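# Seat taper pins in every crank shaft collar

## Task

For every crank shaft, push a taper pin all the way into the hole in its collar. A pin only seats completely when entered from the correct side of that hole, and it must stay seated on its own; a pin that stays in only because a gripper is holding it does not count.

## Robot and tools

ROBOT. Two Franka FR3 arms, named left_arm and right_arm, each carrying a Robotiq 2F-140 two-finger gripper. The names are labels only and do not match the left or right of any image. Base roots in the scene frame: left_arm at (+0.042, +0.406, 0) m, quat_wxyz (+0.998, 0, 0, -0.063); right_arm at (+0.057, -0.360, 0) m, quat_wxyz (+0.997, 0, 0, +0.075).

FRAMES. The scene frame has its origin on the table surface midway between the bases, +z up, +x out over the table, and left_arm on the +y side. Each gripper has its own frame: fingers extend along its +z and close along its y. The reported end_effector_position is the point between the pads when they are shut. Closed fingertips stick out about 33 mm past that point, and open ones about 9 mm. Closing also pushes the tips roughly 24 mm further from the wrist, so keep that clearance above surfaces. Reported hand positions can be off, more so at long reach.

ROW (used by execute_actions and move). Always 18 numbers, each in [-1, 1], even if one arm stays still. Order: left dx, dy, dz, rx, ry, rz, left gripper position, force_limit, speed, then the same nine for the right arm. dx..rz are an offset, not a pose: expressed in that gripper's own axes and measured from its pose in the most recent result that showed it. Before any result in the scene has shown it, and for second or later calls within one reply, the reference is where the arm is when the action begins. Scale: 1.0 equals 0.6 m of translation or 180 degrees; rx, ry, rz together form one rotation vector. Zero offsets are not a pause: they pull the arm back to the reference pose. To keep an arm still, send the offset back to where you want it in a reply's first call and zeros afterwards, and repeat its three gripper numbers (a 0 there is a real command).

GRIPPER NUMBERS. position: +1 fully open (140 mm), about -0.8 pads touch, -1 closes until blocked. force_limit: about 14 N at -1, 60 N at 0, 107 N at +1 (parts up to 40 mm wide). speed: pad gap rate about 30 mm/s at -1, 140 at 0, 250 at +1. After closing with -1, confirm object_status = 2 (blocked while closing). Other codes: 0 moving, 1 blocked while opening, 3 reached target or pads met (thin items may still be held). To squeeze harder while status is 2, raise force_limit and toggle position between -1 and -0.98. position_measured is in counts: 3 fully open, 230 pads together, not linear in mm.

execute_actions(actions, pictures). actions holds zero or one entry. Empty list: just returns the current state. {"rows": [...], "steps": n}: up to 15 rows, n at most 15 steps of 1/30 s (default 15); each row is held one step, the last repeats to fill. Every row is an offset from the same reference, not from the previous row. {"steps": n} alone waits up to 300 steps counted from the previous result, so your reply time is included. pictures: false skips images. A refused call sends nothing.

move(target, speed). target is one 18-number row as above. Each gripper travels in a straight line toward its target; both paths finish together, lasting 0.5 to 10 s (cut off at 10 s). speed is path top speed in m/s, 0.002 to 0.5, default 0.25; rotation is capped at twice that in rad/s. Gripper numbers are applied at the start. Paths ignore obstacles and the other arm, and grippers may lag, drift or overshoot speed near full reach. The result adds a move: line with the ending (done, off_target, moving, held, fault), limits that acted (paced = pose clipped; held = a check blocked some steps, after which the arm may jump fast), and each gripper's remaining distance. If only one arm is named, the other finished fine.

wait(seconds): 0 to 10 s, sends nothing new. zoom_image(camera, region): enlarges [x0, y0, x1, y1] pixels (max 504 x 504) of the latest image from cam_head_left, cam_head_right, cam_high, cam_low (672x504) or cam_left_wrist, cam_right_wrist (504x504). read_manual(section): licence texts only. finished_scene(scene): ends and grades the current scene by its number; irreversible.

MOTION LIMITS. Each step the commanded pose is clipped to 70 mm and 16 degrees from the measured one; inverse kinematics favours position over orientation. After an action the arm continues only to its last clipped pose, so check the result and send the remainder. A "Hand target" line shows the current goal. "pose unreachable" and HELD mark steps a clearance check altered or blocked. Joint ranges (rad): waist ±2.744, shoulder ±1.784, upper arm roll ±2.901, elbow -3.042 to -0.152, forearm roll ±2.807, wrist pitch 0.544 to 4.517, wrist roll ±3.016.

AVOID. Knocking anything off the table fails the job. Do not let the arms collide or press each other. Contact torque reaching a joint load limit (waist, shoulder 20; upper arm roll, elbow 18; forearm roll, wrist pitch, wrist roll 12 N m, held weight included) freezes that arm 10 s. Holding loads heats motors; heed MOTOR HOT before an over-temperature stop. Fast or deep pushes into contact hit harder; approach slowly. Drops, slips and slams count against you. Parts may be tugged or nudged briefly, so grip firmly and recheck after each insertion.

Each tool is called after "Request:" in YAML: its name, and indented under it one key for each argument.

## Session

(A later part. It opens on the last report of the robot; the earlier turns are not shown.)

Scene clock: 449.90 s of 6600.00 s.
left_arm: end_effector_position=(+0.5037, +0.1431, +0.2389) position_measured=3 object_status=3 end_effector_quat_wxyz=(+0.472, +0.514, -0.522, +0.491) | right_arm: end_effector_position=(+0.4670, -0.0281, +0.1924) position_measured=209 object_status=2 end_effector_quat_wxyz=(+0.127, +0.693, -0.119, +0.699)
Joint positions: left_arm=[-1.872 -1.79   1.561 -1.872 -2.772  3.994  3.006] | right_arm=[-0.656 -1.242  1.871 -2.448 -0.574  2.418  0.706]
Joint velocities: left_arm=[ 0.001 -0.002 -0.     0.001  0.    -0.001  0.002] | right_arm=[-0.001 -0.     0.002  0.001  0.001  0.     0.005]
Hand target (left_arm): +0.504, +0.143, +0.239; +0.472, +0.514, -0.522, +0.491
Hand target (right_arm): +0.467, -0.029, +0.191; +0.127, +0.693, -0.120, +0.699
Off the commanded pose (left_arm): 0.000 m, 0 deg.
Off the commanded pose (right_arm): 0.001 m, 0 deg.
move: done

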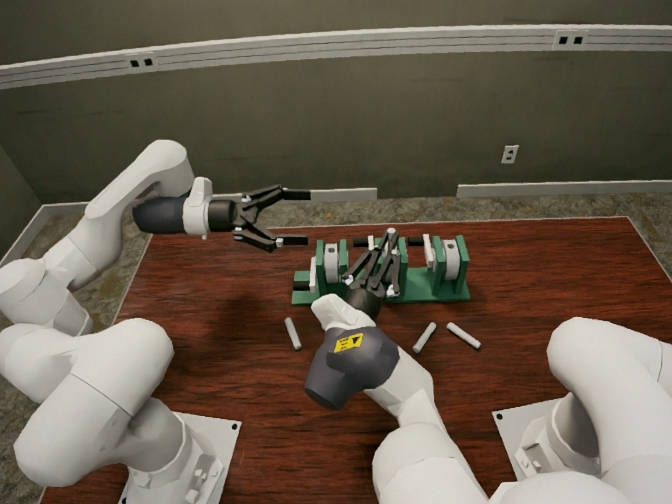

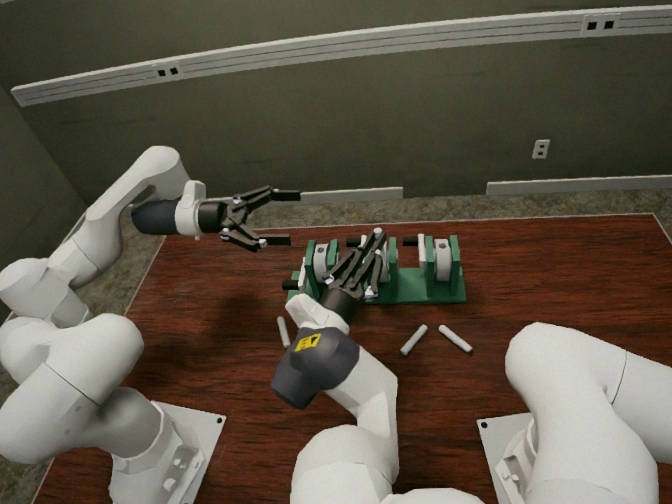

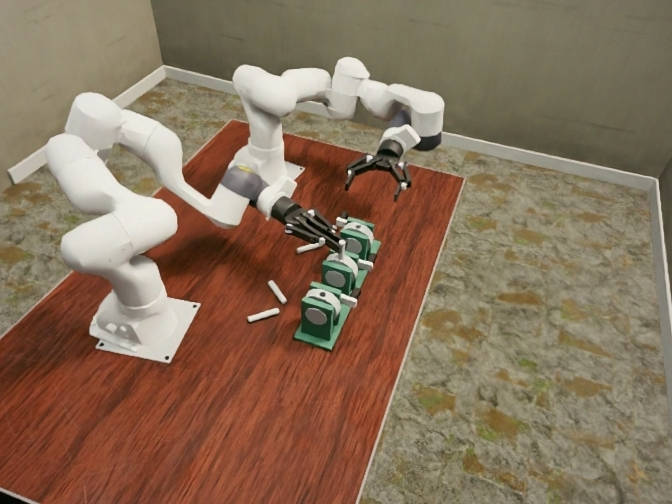

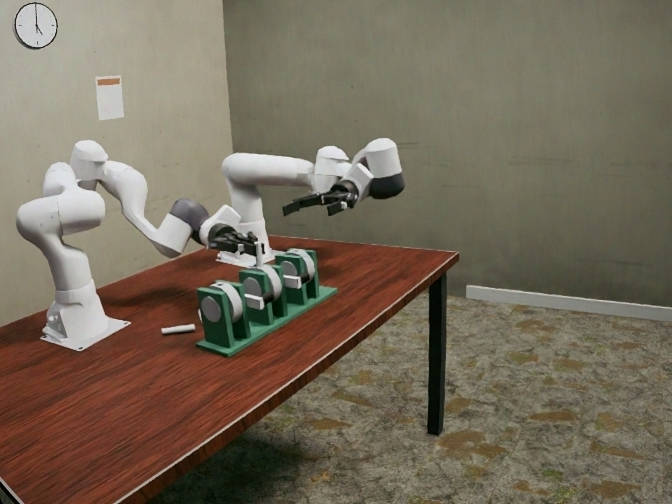

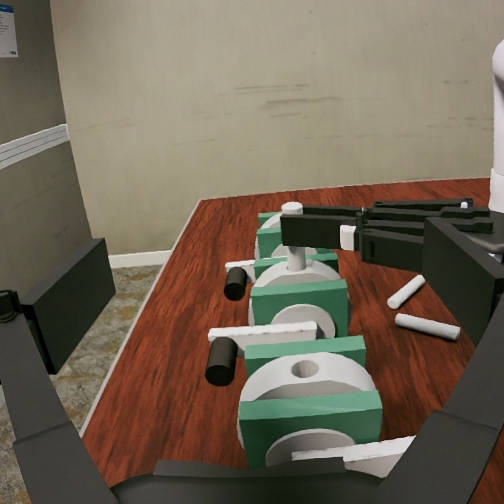

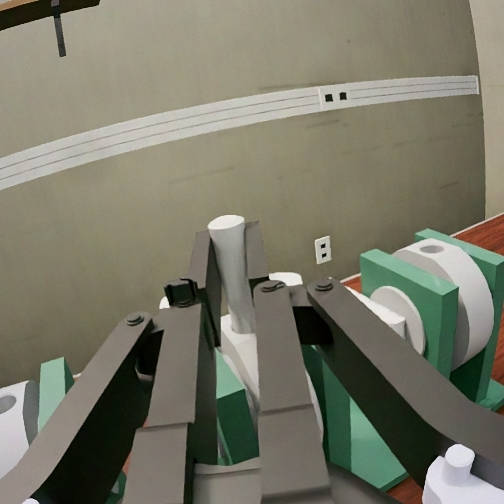

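Request:
move:
  target: [0,0,0,0,0,0,1,0,0, -0.02,0,0,0,0,0,-1,0,-0.5]
  speed: 0.008

Scene clock: 454.27 s of 6600.00 s.
left_arm: end_effector_position=(+0.5037, +0.1431, +0.2389) position_measured=3 object_status=3 end_effector_quat_wxyz=(+0.472, +0.514, -0.522, +0.491) | right_arm: end_effector_position=(+0.4671, -0.0280, +0.1819) position_measured=209 object_status=2 end_effector_quat_wxyz=(+0.128, +0.693, -0.117, +0.699)
Joint positions: left_arm=[-1.872 -1.79   1.561 -1.872 -2.772  3.994  3.006] | right_arm=[-0.669 -1.254  1.896 -2.438 -0.567  2.419  0.72 ]
Joint velocities: left_arm=[-0.001  0.     0.     0.     0.     0.001  0.   ] | right_arm=[-0.002 -0.     0.002  0.001  0.002  0.001  0.006]
Hand target (left_arm): +0.504, +0.143, +0.239; +0.472, +0.514, -0.522, +0.491
Hand target (right_arm): +0.467, -0.028, +0.180; +0.127, +0.694, -0.119, +0.699
Off the commanded pose (left_arm): 0.000 m, 0 deg.
Off the commanded pose (right_arm): 0.001 m, 0 deg.
move: done

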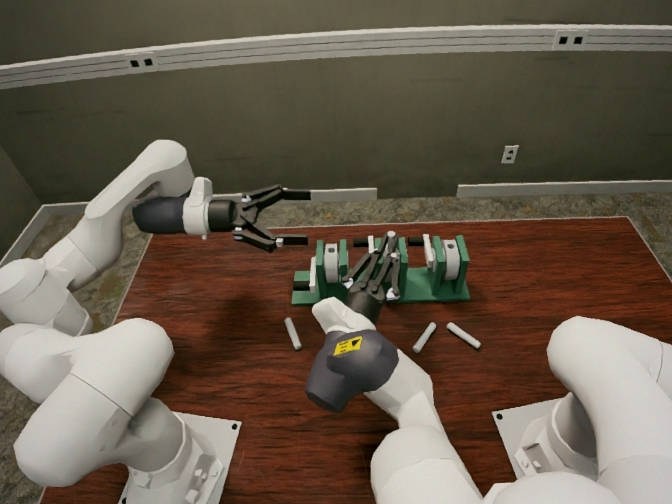

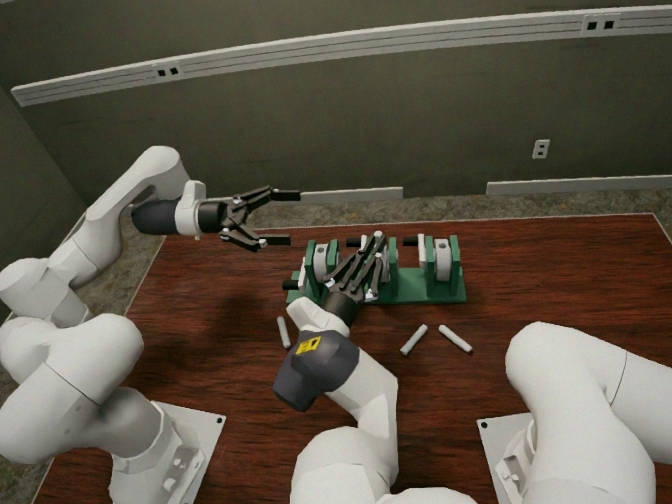

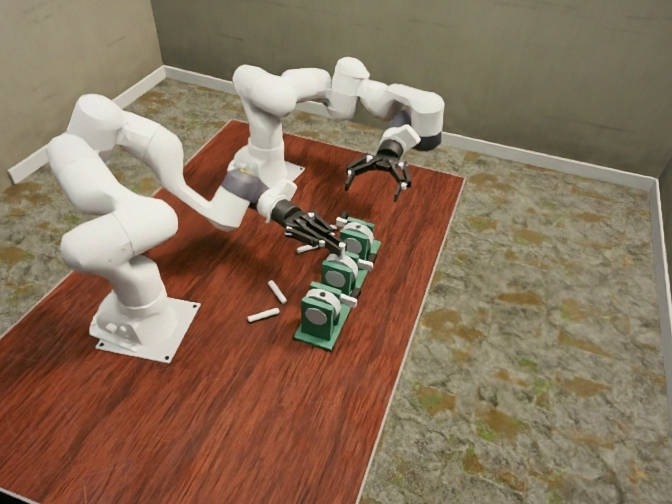

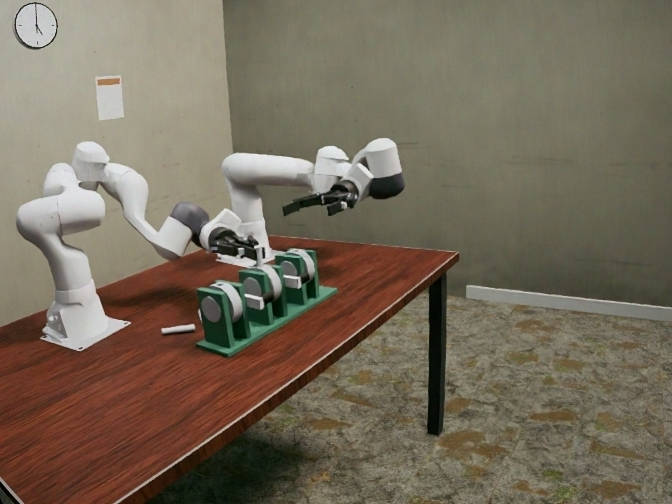

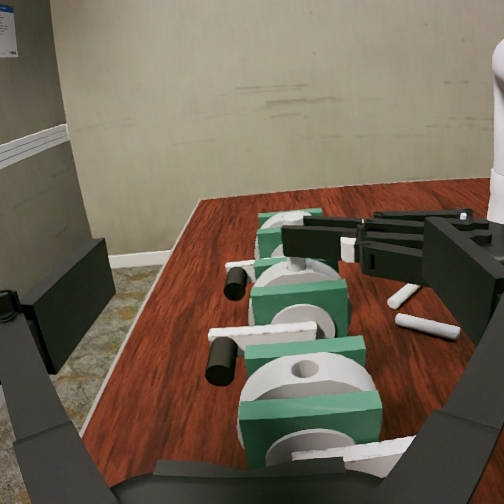

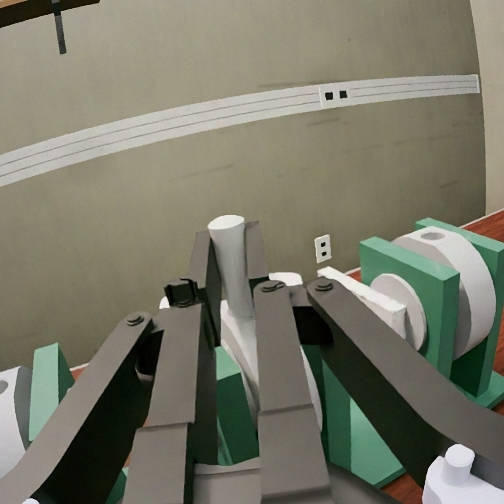

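Lower a bit more, then release.

Request:
move:
  target: [0,0,0,0,0,0,1,0,0, -0.01,0,0,0,0,0,-1,0,-0.5]
  speed: 0.008

Request:
move:
  target: [0,0,0,0,0,0,1,0,0, 0,0,0,0,0,0,-0.45,0,-0.8]
  speed: 0.008

Scene clock: 458.07 s of 6600.00 s.
left_arm: end_effector_position=(+0.5037, +0.1431, +0.2389) position_measured=3 object_status=3 end_effector_quat_wxyz=(+0.472, +0.514, -0.522, +0.491) | right_arm: end_effector_position=(+0.4673, -0.0280, +0.1777) position_measured=209 object_status=2 end_effector_quat_wxyz=(+0.128, +0.693, -0.117, +0.700)
Joint positions: left_arm=[-1.872 -1.79   1.561 -1.872 -2.772  3.994  3.006] | right_arm=[-0.675 -1.26   1.906 -2.434 -0.565  2.419  0.726]
Joint velocities: left_arm=[-0.001 -0.001  0.001  0.001  0.002 -0.001  0.   ] | right_arm=[-0.001 -0.001  0.003  0.001 -0.001  0.     0.005]
Hand target (left_arm): +0.504, +0.143, +0.239; +0.472, +0.514, -0.522, +0.491
Hand target (right_arm): +0.467, -0.028, +0.176; +0.128, +0.693, -0.117, +0.699
Off the commanded pose (left_arm): 0.000 m, 0 deg.
Off the commanded pose (right_arm): 0.002 m, 0 deg.
move: done

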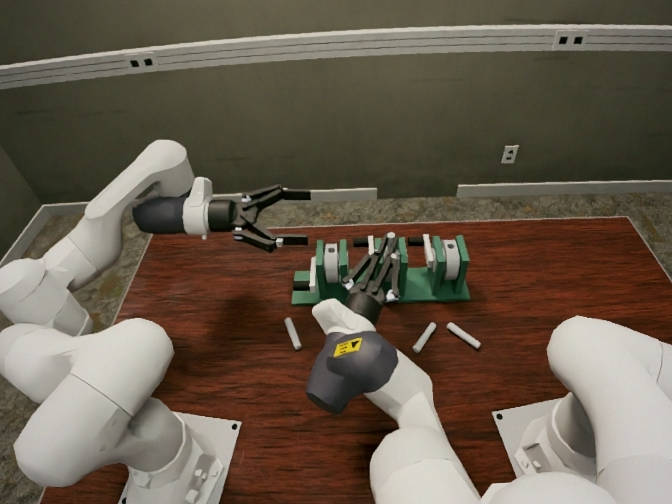

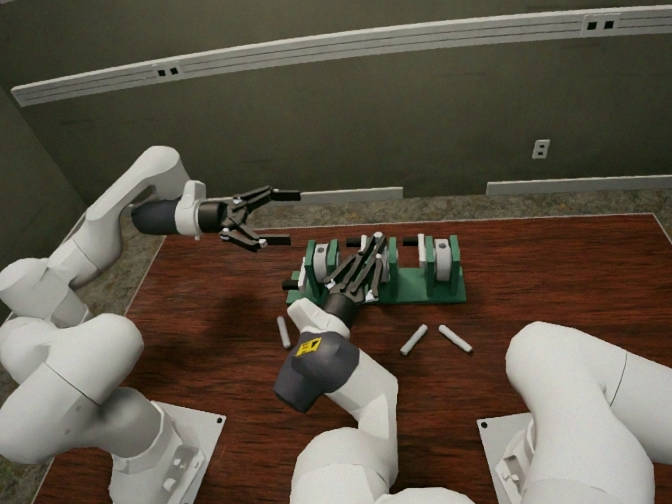

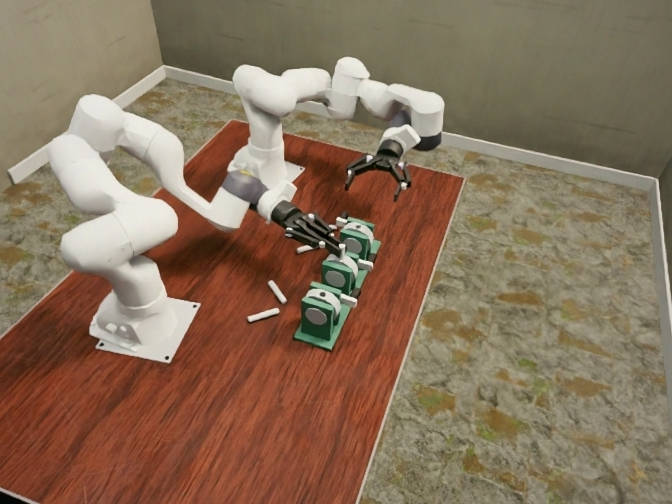

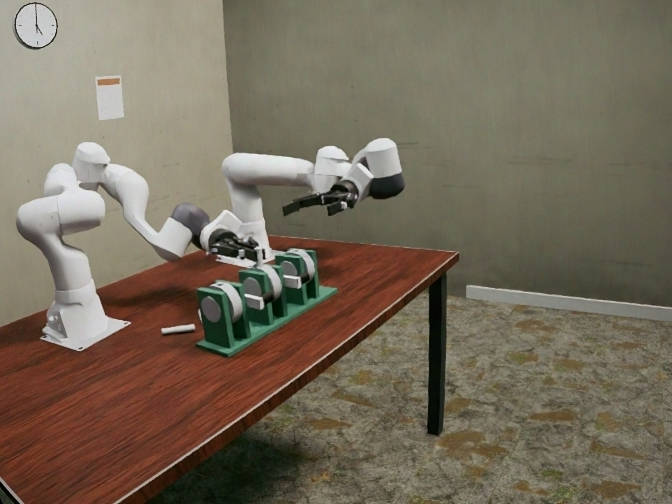

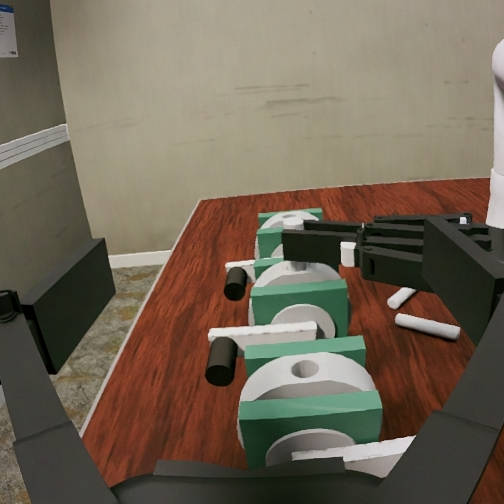

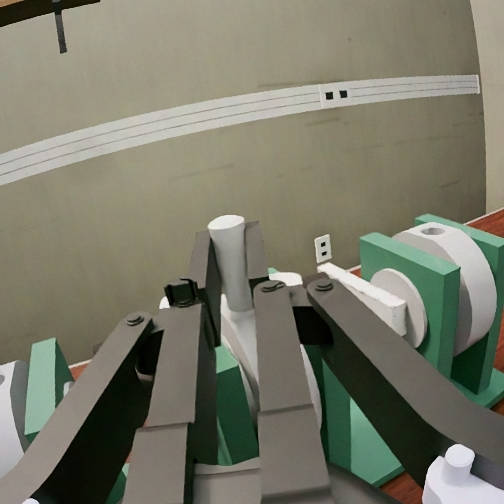

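Scene clock: 458.57 s of 6600.00 s.
left_arm: end_effector_position=(+0.5037, +0.1431, +0.2389) position_measured=3 object_status=3 end_effector_quat_wxyz=(+0.472, +0.514, -0.522, +0.491) | right_arm: end_effector_position=(+0.4673, -0.0280, +0.1777) position_measured=186 object_status=0 end_effector_quat_wxyz=(+0.128, +0.693, -0.117, +0.700)
Joint positions: left_arm=[-1.872 -1.79   1.561 -1.872 -2.772  3.994  3.006] | right_arm=[-0.675 -1.26   1.906 -2.434 -0.565  2.419  0.726]
Joint velocities: left_arm=[-0.001  0.     0.001 -0.001 -0.002  0.     0.001] | right_arm=[ 0.001  0.    -0.001  0.     0.     0.001  0.001]
Hand target (left_arm): +0.504, +0.143, +0.239; +0.472, +0.514, -0.522, +0.491
Hand target (right_arm): +0.467, -0.028, +0.178; +0.128, +0.693, -0.117, +0.700
Off the commanded pose (left_arm): 0.000 m, 0 deg.
Off the commanded pose (right_arm): 0.000 m, 0 deg.
move: done

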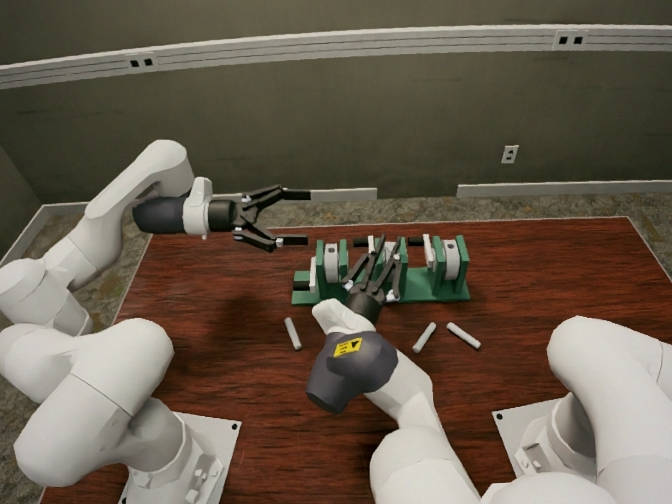

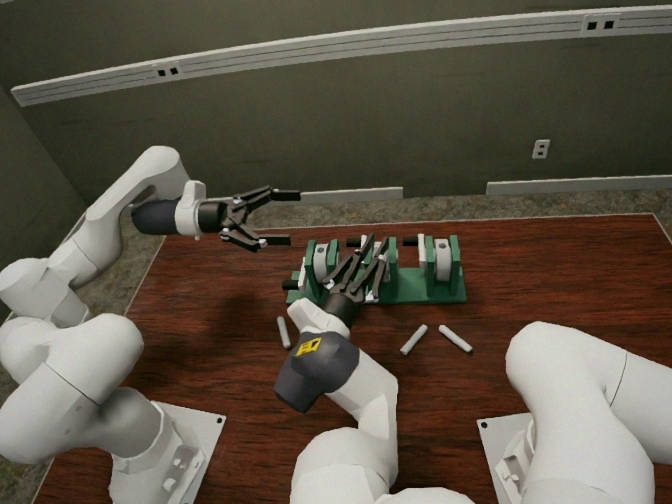

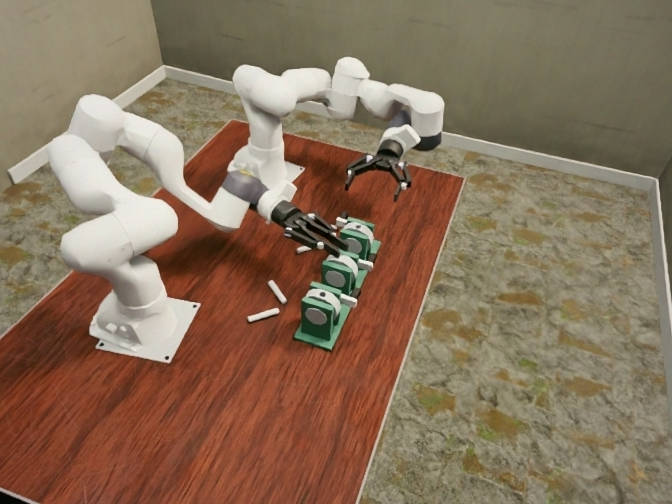

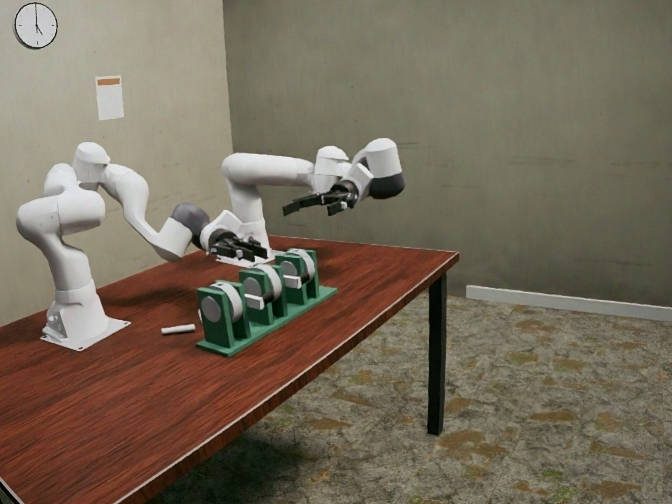

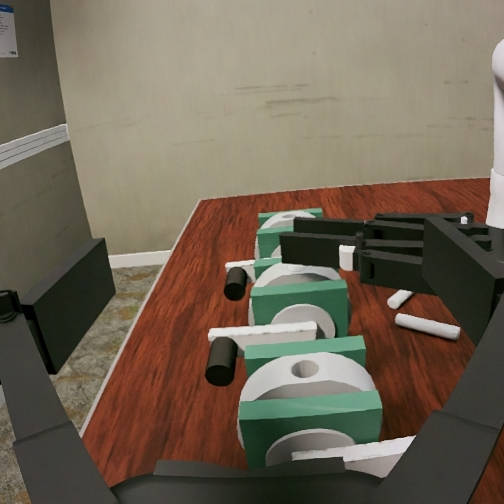

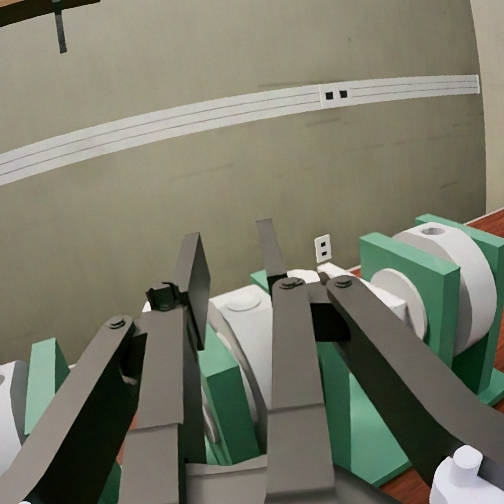

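Request:
move:
  target: [0,0,0,0,0,0,1,0,0, 0.1,0.05,-0.13,0,0,0,-0.3,0,0]
  speed: 0.1

Scene clock: 467.03 s of 6600.00 s.
left_arm: end_effector_position=(+0.5037, +0.1431, +0.2389) position_measured=3 object_status=3 end_effector_quat_wxyz=(+0.472, +0.514, -0.522, +0.491) | right_arm: end_effector_position=(+0.3822, -0.0249, +0.2372) position_measured=167 object_status=3 end_effector_quat_wxyz=(+0.122, +0.694, -0.120, +0.700)
Joint positions: left_arm=[-1.872 -1.79   1.561 -1.872 -2.772  3.994  3.006] | right_arm=[-0.382 -1.093  1.785 -2.511 -0.56   2.197  0.644]
Joint velocities: left_arm=[-0.001 -0.     0.001 -0.002  0.    -0.    -0.001] | right_arm=[-0.001  0.004 -0.    -0.001 -0.003 -0.011 -0.008]
Hand target (left_arm): +0.504, +0.143, +0.239; +0.472, +0.514, -0.522, +0.491
Hand target (right_arm): +0.382, -0.027, +0.239; +0.127, +0.693, -0.119, +0.700
Off the commanded pose (left_arm): 0.000 m, 0 deg.
Off the commanded pose (right_arm): 0.004 m, 1 deg.
After step 90, 3.83 s passed at rest.
move: off_target (right_arm)

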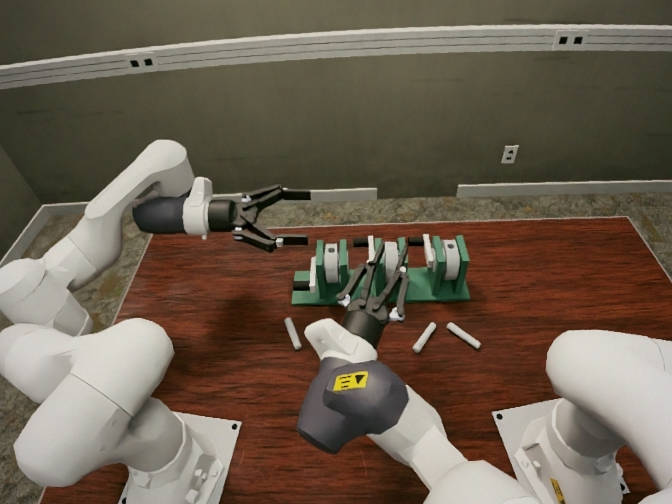

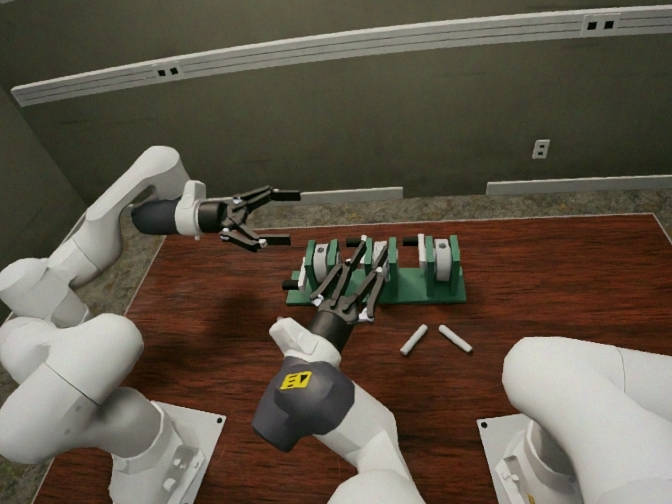

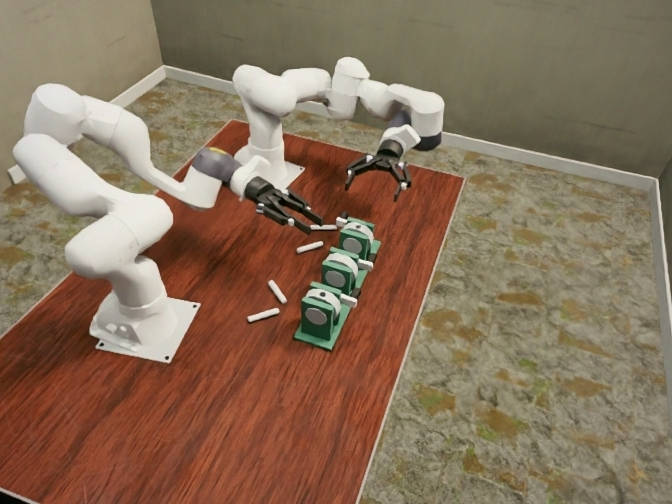

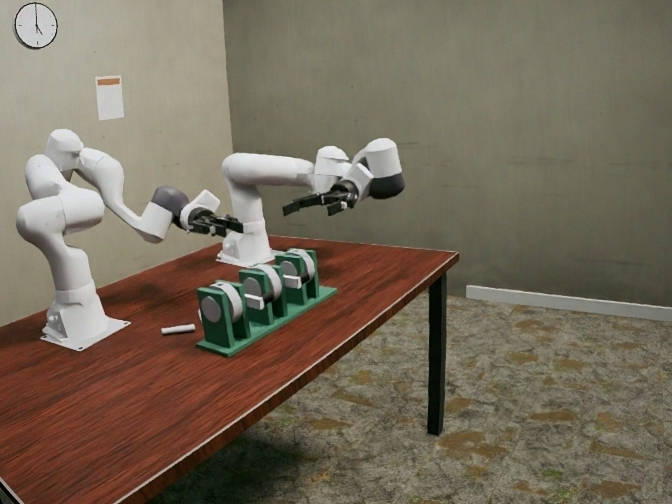

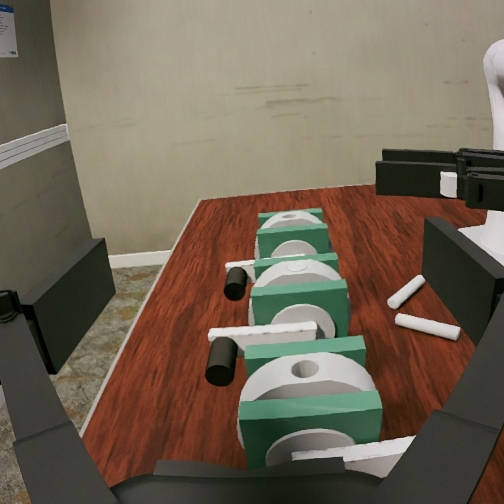

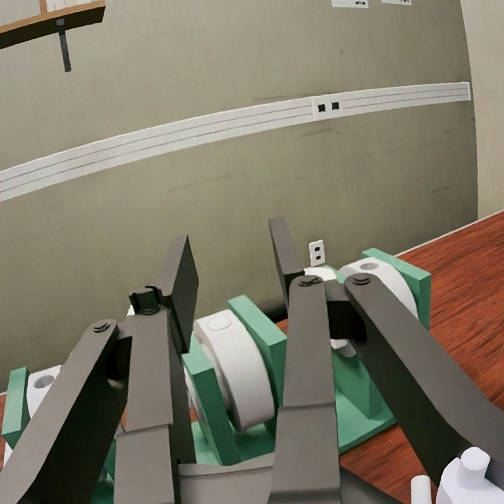

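Request:
move:
  target: [0,0,0,0,0,0,1,0,0, -0.178,0.26,0.0645,0.293,-0.435,-0.293,-0.3,0,0]
  speed: 0.2

Scene clock: 483.50 s of 6600.00 s.
left_arm: end_effector_position=(+0.5037, +0.1431, +0.2389) position_measured=3 object_status=3 end_effector_quat_wxyz=(+0.472, +0.514, -0.522, +0.491) | right_arm: end_effector_position=(+0.3783, -0.0819, +0.2119) position_measured=167 object_status=3 end_effector_quat_wxyz=(+0.077, +0.845, +0.017, +0.529)
Joint positions: left_arm=[-1.872 -1.79   1.561 -1.872 -2.772  3.994  3.006] | right_arm=[ 0.164 -0.777  1.042 -2.928 -0.865  2.529  0.382]
Joint velocities: left_arm=[ 0.     0.    -0.001  0.001  0.    -0.001 -0.001] | right_arm=[-0.     0.001  0.001 -0.001  0.001  0.001 -0.001]
Hand target (left_arm): +0.504, +0.143, +0.239; +0.472, +0.514, -0.522, +0.491
Hand target (right_arm): +0.378, -0.081, +0.212; +0.077, +0.845, +0.016, +0.529
Off the commanded pose (left_arm): 0.000 m, 0 deg.
Off the commanded pose (right_arm): 0.132 m, 77 deg; position and orientation clipped at the last step of the last action.
After step 90, 8.47 s passed at rest.
move: held (right_arm); limits=paced,held; held on 101 of 150 steps (right_arm), including the last (right_arm)
pose unreachable (right arm): on one or more control steps of this call this arm could not follow its commanded pose, so it was not sent that pose on those steps. On the call's last step it was still not sent that pose. It may still have moved: this result reports where it is.
cause: the commanded pose would bring two parts of the arm too close to each other (joints 3 (upper arm roll) to 5 (forearm roll) lie between them).

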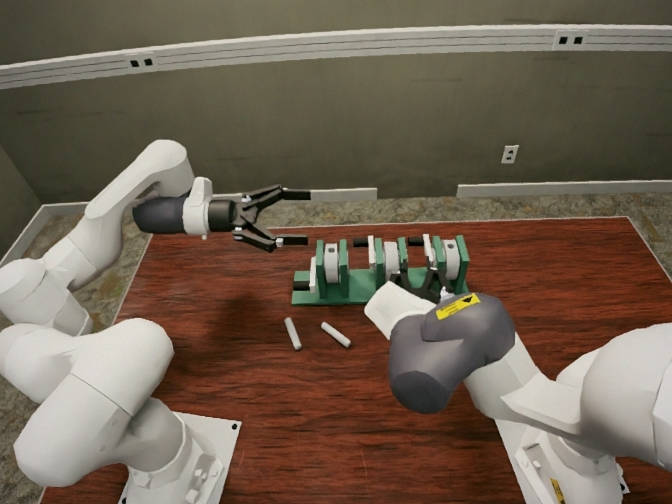

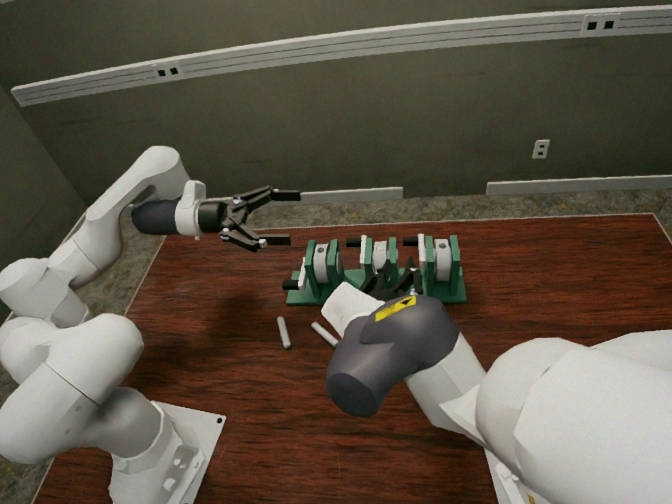

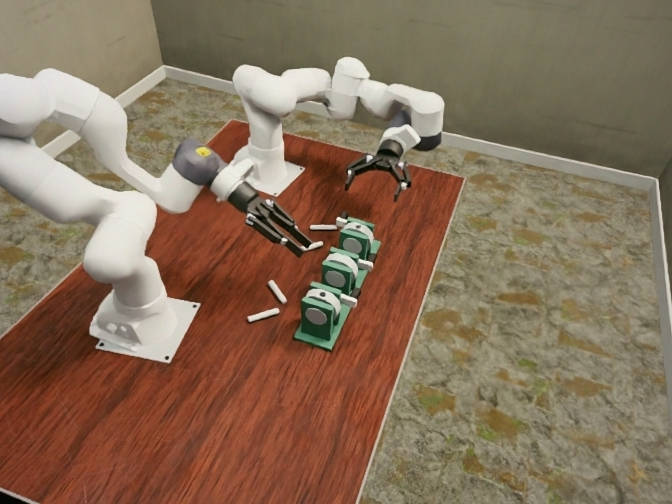

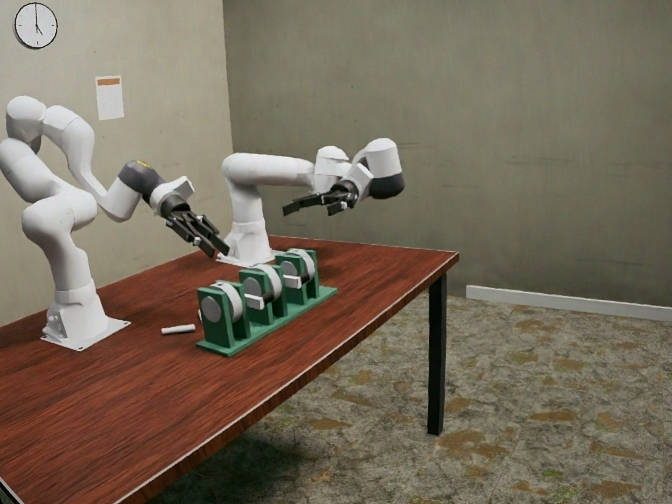

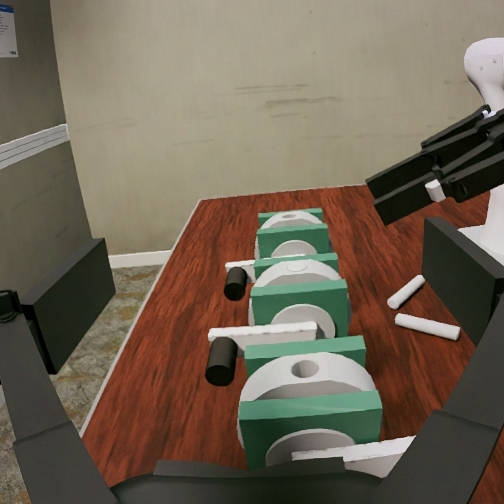

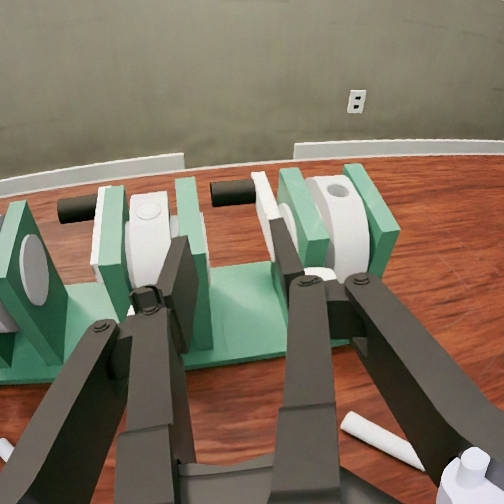

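Request:
move:
  target: [0,0,0,0,0,0,1,0,0, 0.04,-0.098,0.0115,0.052,-0.355,0.011,-0.3,0,0]
  speed: 0.2

Scene clock: 507.23 s of 6600.00 s.
left_arm: end_effector_position=(+0.5037, +0.1431, +0.2389) position_measured=3 object_status=3 end_effector_quat_wxyz=(+0.472, +0.514, -0.522, +0.491) | right_arm: end_effector_position=(+0.4080, -0.0262, +0.2247) position_measured=167 object_status=3 end_effector_quat_wxyz=(-0.005, +1.000, -0.015, +0.009)
Joint positions: left_arm=[-1.872 -1.79   1.561 -1.872 -2.772  3.994  3.006] | right_arm=[ 0.804 -0.211 -0.183 -2.295 -0.051  2.106 -0.741]
Joint velocities: left_arm=[ 0.001  0.001 -0.001 -0.001  0.002  0.     0.001] | right_arm=[-0.001  0.     0.001  0.     0.002 -0.004 -0.032]
Hand target (left_arm): +0.504, +0.143, +0.239; +0.472, +0.514, -0.522, +0.491
Hand target (right_arm): +0.408, -0.026, +0.225; -0.005, +1.000, -0.009, +0.007
Off the commanded pose (left_arm): 0.000 m, 0 deg.
Off the commanded pose (right_arm): 0.011 m, 2 deg.
After step 90, 17.10 s passed at rest.
move: off_target (right_arm)

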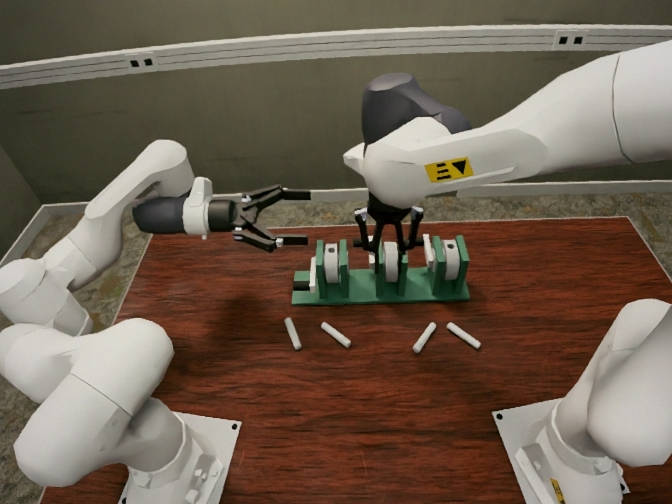

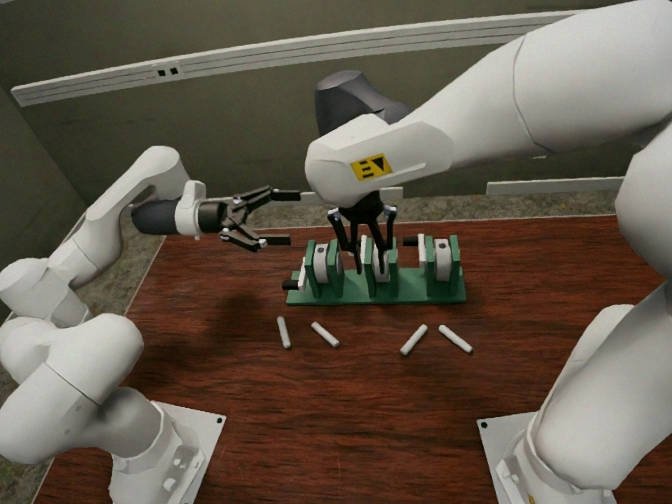

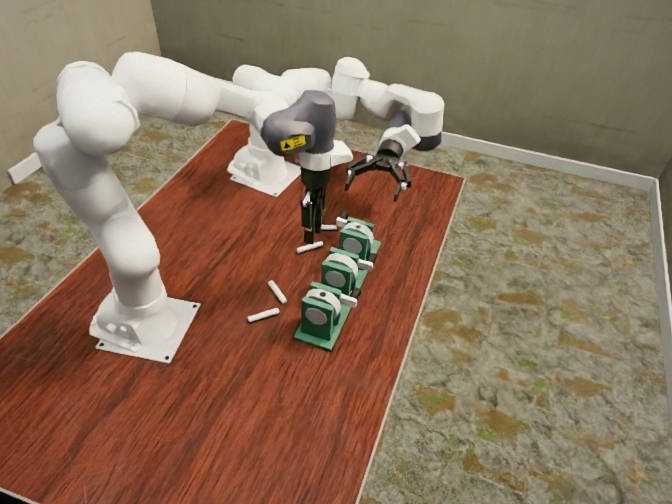

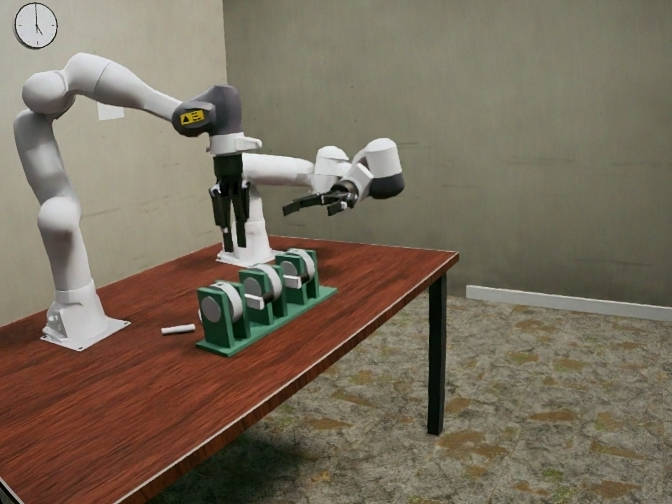

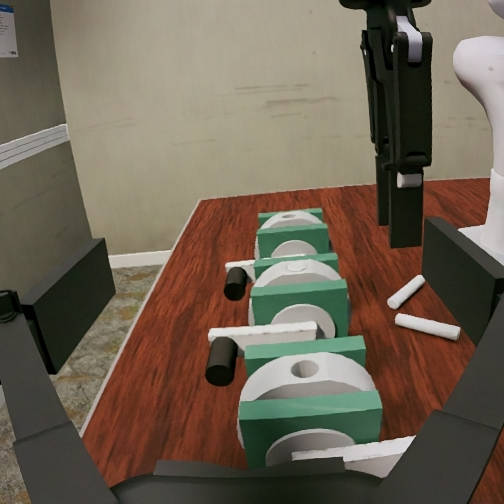

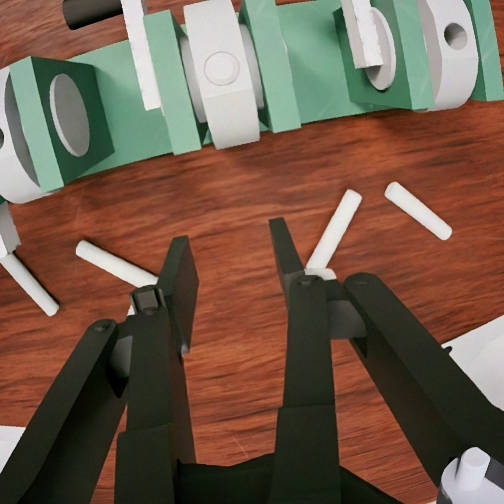

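Request:
move:
  target: [0,0,0,0,0,0,1,0,0, -0.064,0.267,0.175,-0.003,-0.006,-0.26,-0.3,0,0]
  speed: 0.2

Scene clock: 518.30 s of 6600.00 s.
left_arm: end_effector_position=(+0.5037, +0.1431, +0.2389) position_measured=3 object_status=3 end_effector_quat_wxyz=(+0.472, +0.514, -0.522, +0.491) | right_arm: end_effector_position=(+0.3669, -0.1876, +0.1198) position_measured=167 object_status=3 end_effector_quat_wxyz=(+0.004, +0.927, +0.375, -0.000)
Joint positions: left_arm=[-1.872 -1.79   1.561 -1.872 -2.772  3.994  3.006] | right_arm=[ 0.913 -0.519 -0.593 -2.792 -0.395  2.307 -1.533]
Joint velocities: left_arm=[-0.  0.  0. -0. -0. -0. -0.] | right_arm=[ 0.005 -0.002 -0.004  0.    -0.003 -0.001 -0.027]
Hand target (left_arm): +0.504, +0.143, +0.239; +0.472, +0.514, -0.522, +0.491
Hand target (right_arm): +0.367, -0.187, +0.120; +0.004, +0.924, +0.382, +0.000
Off the commanded pose (left_arm): 0.000 m, 0 deg.
Off the commanded pose (right_arm): 0.004 m, 1 deg.
After step 90, 5.23 s passed at rest.
move: off_target (right_arm)

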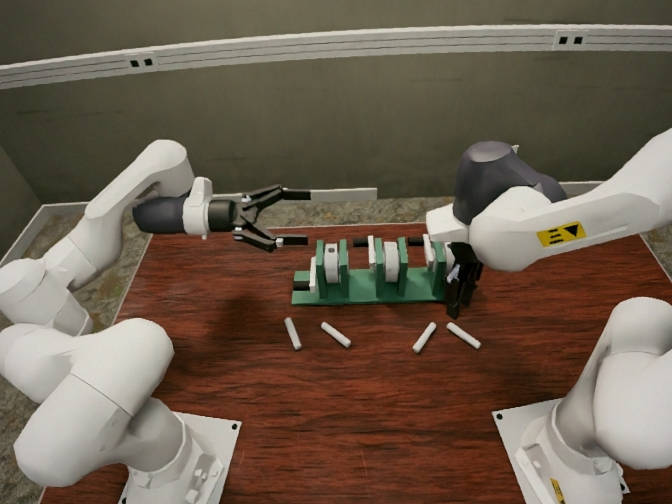

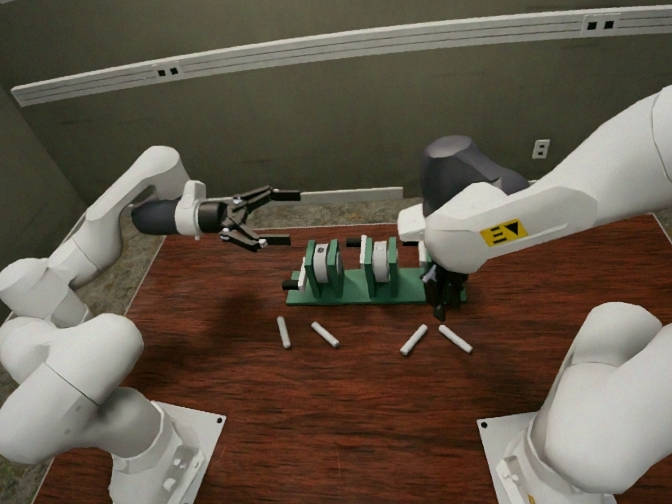

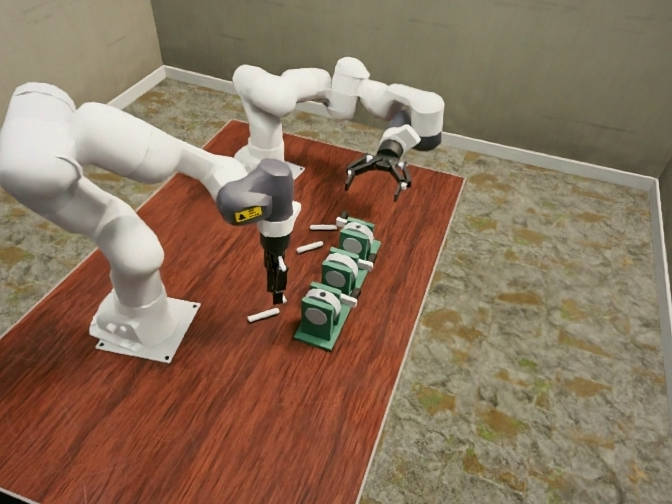

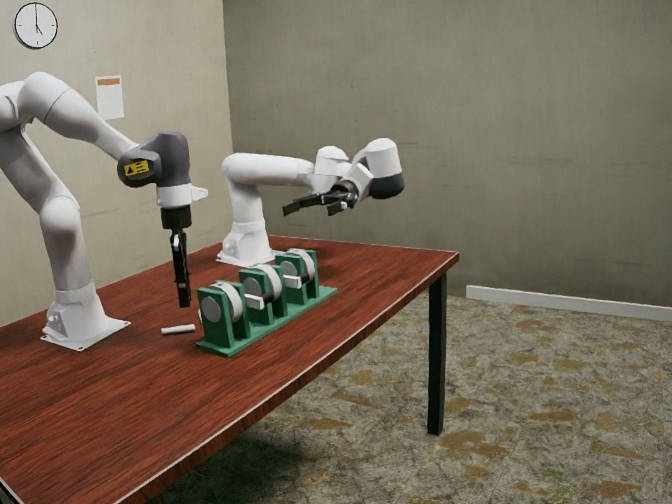

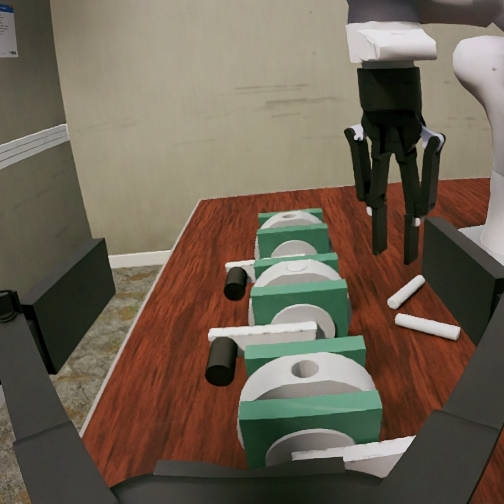

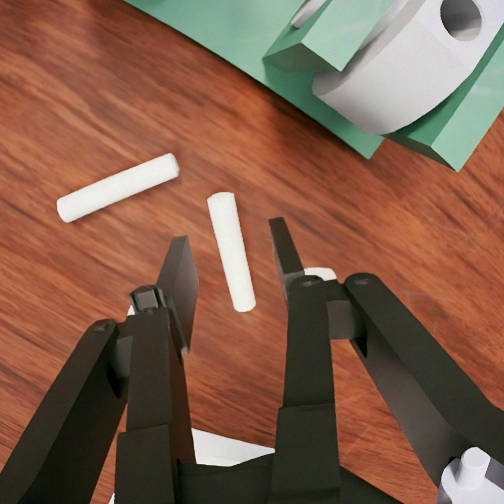

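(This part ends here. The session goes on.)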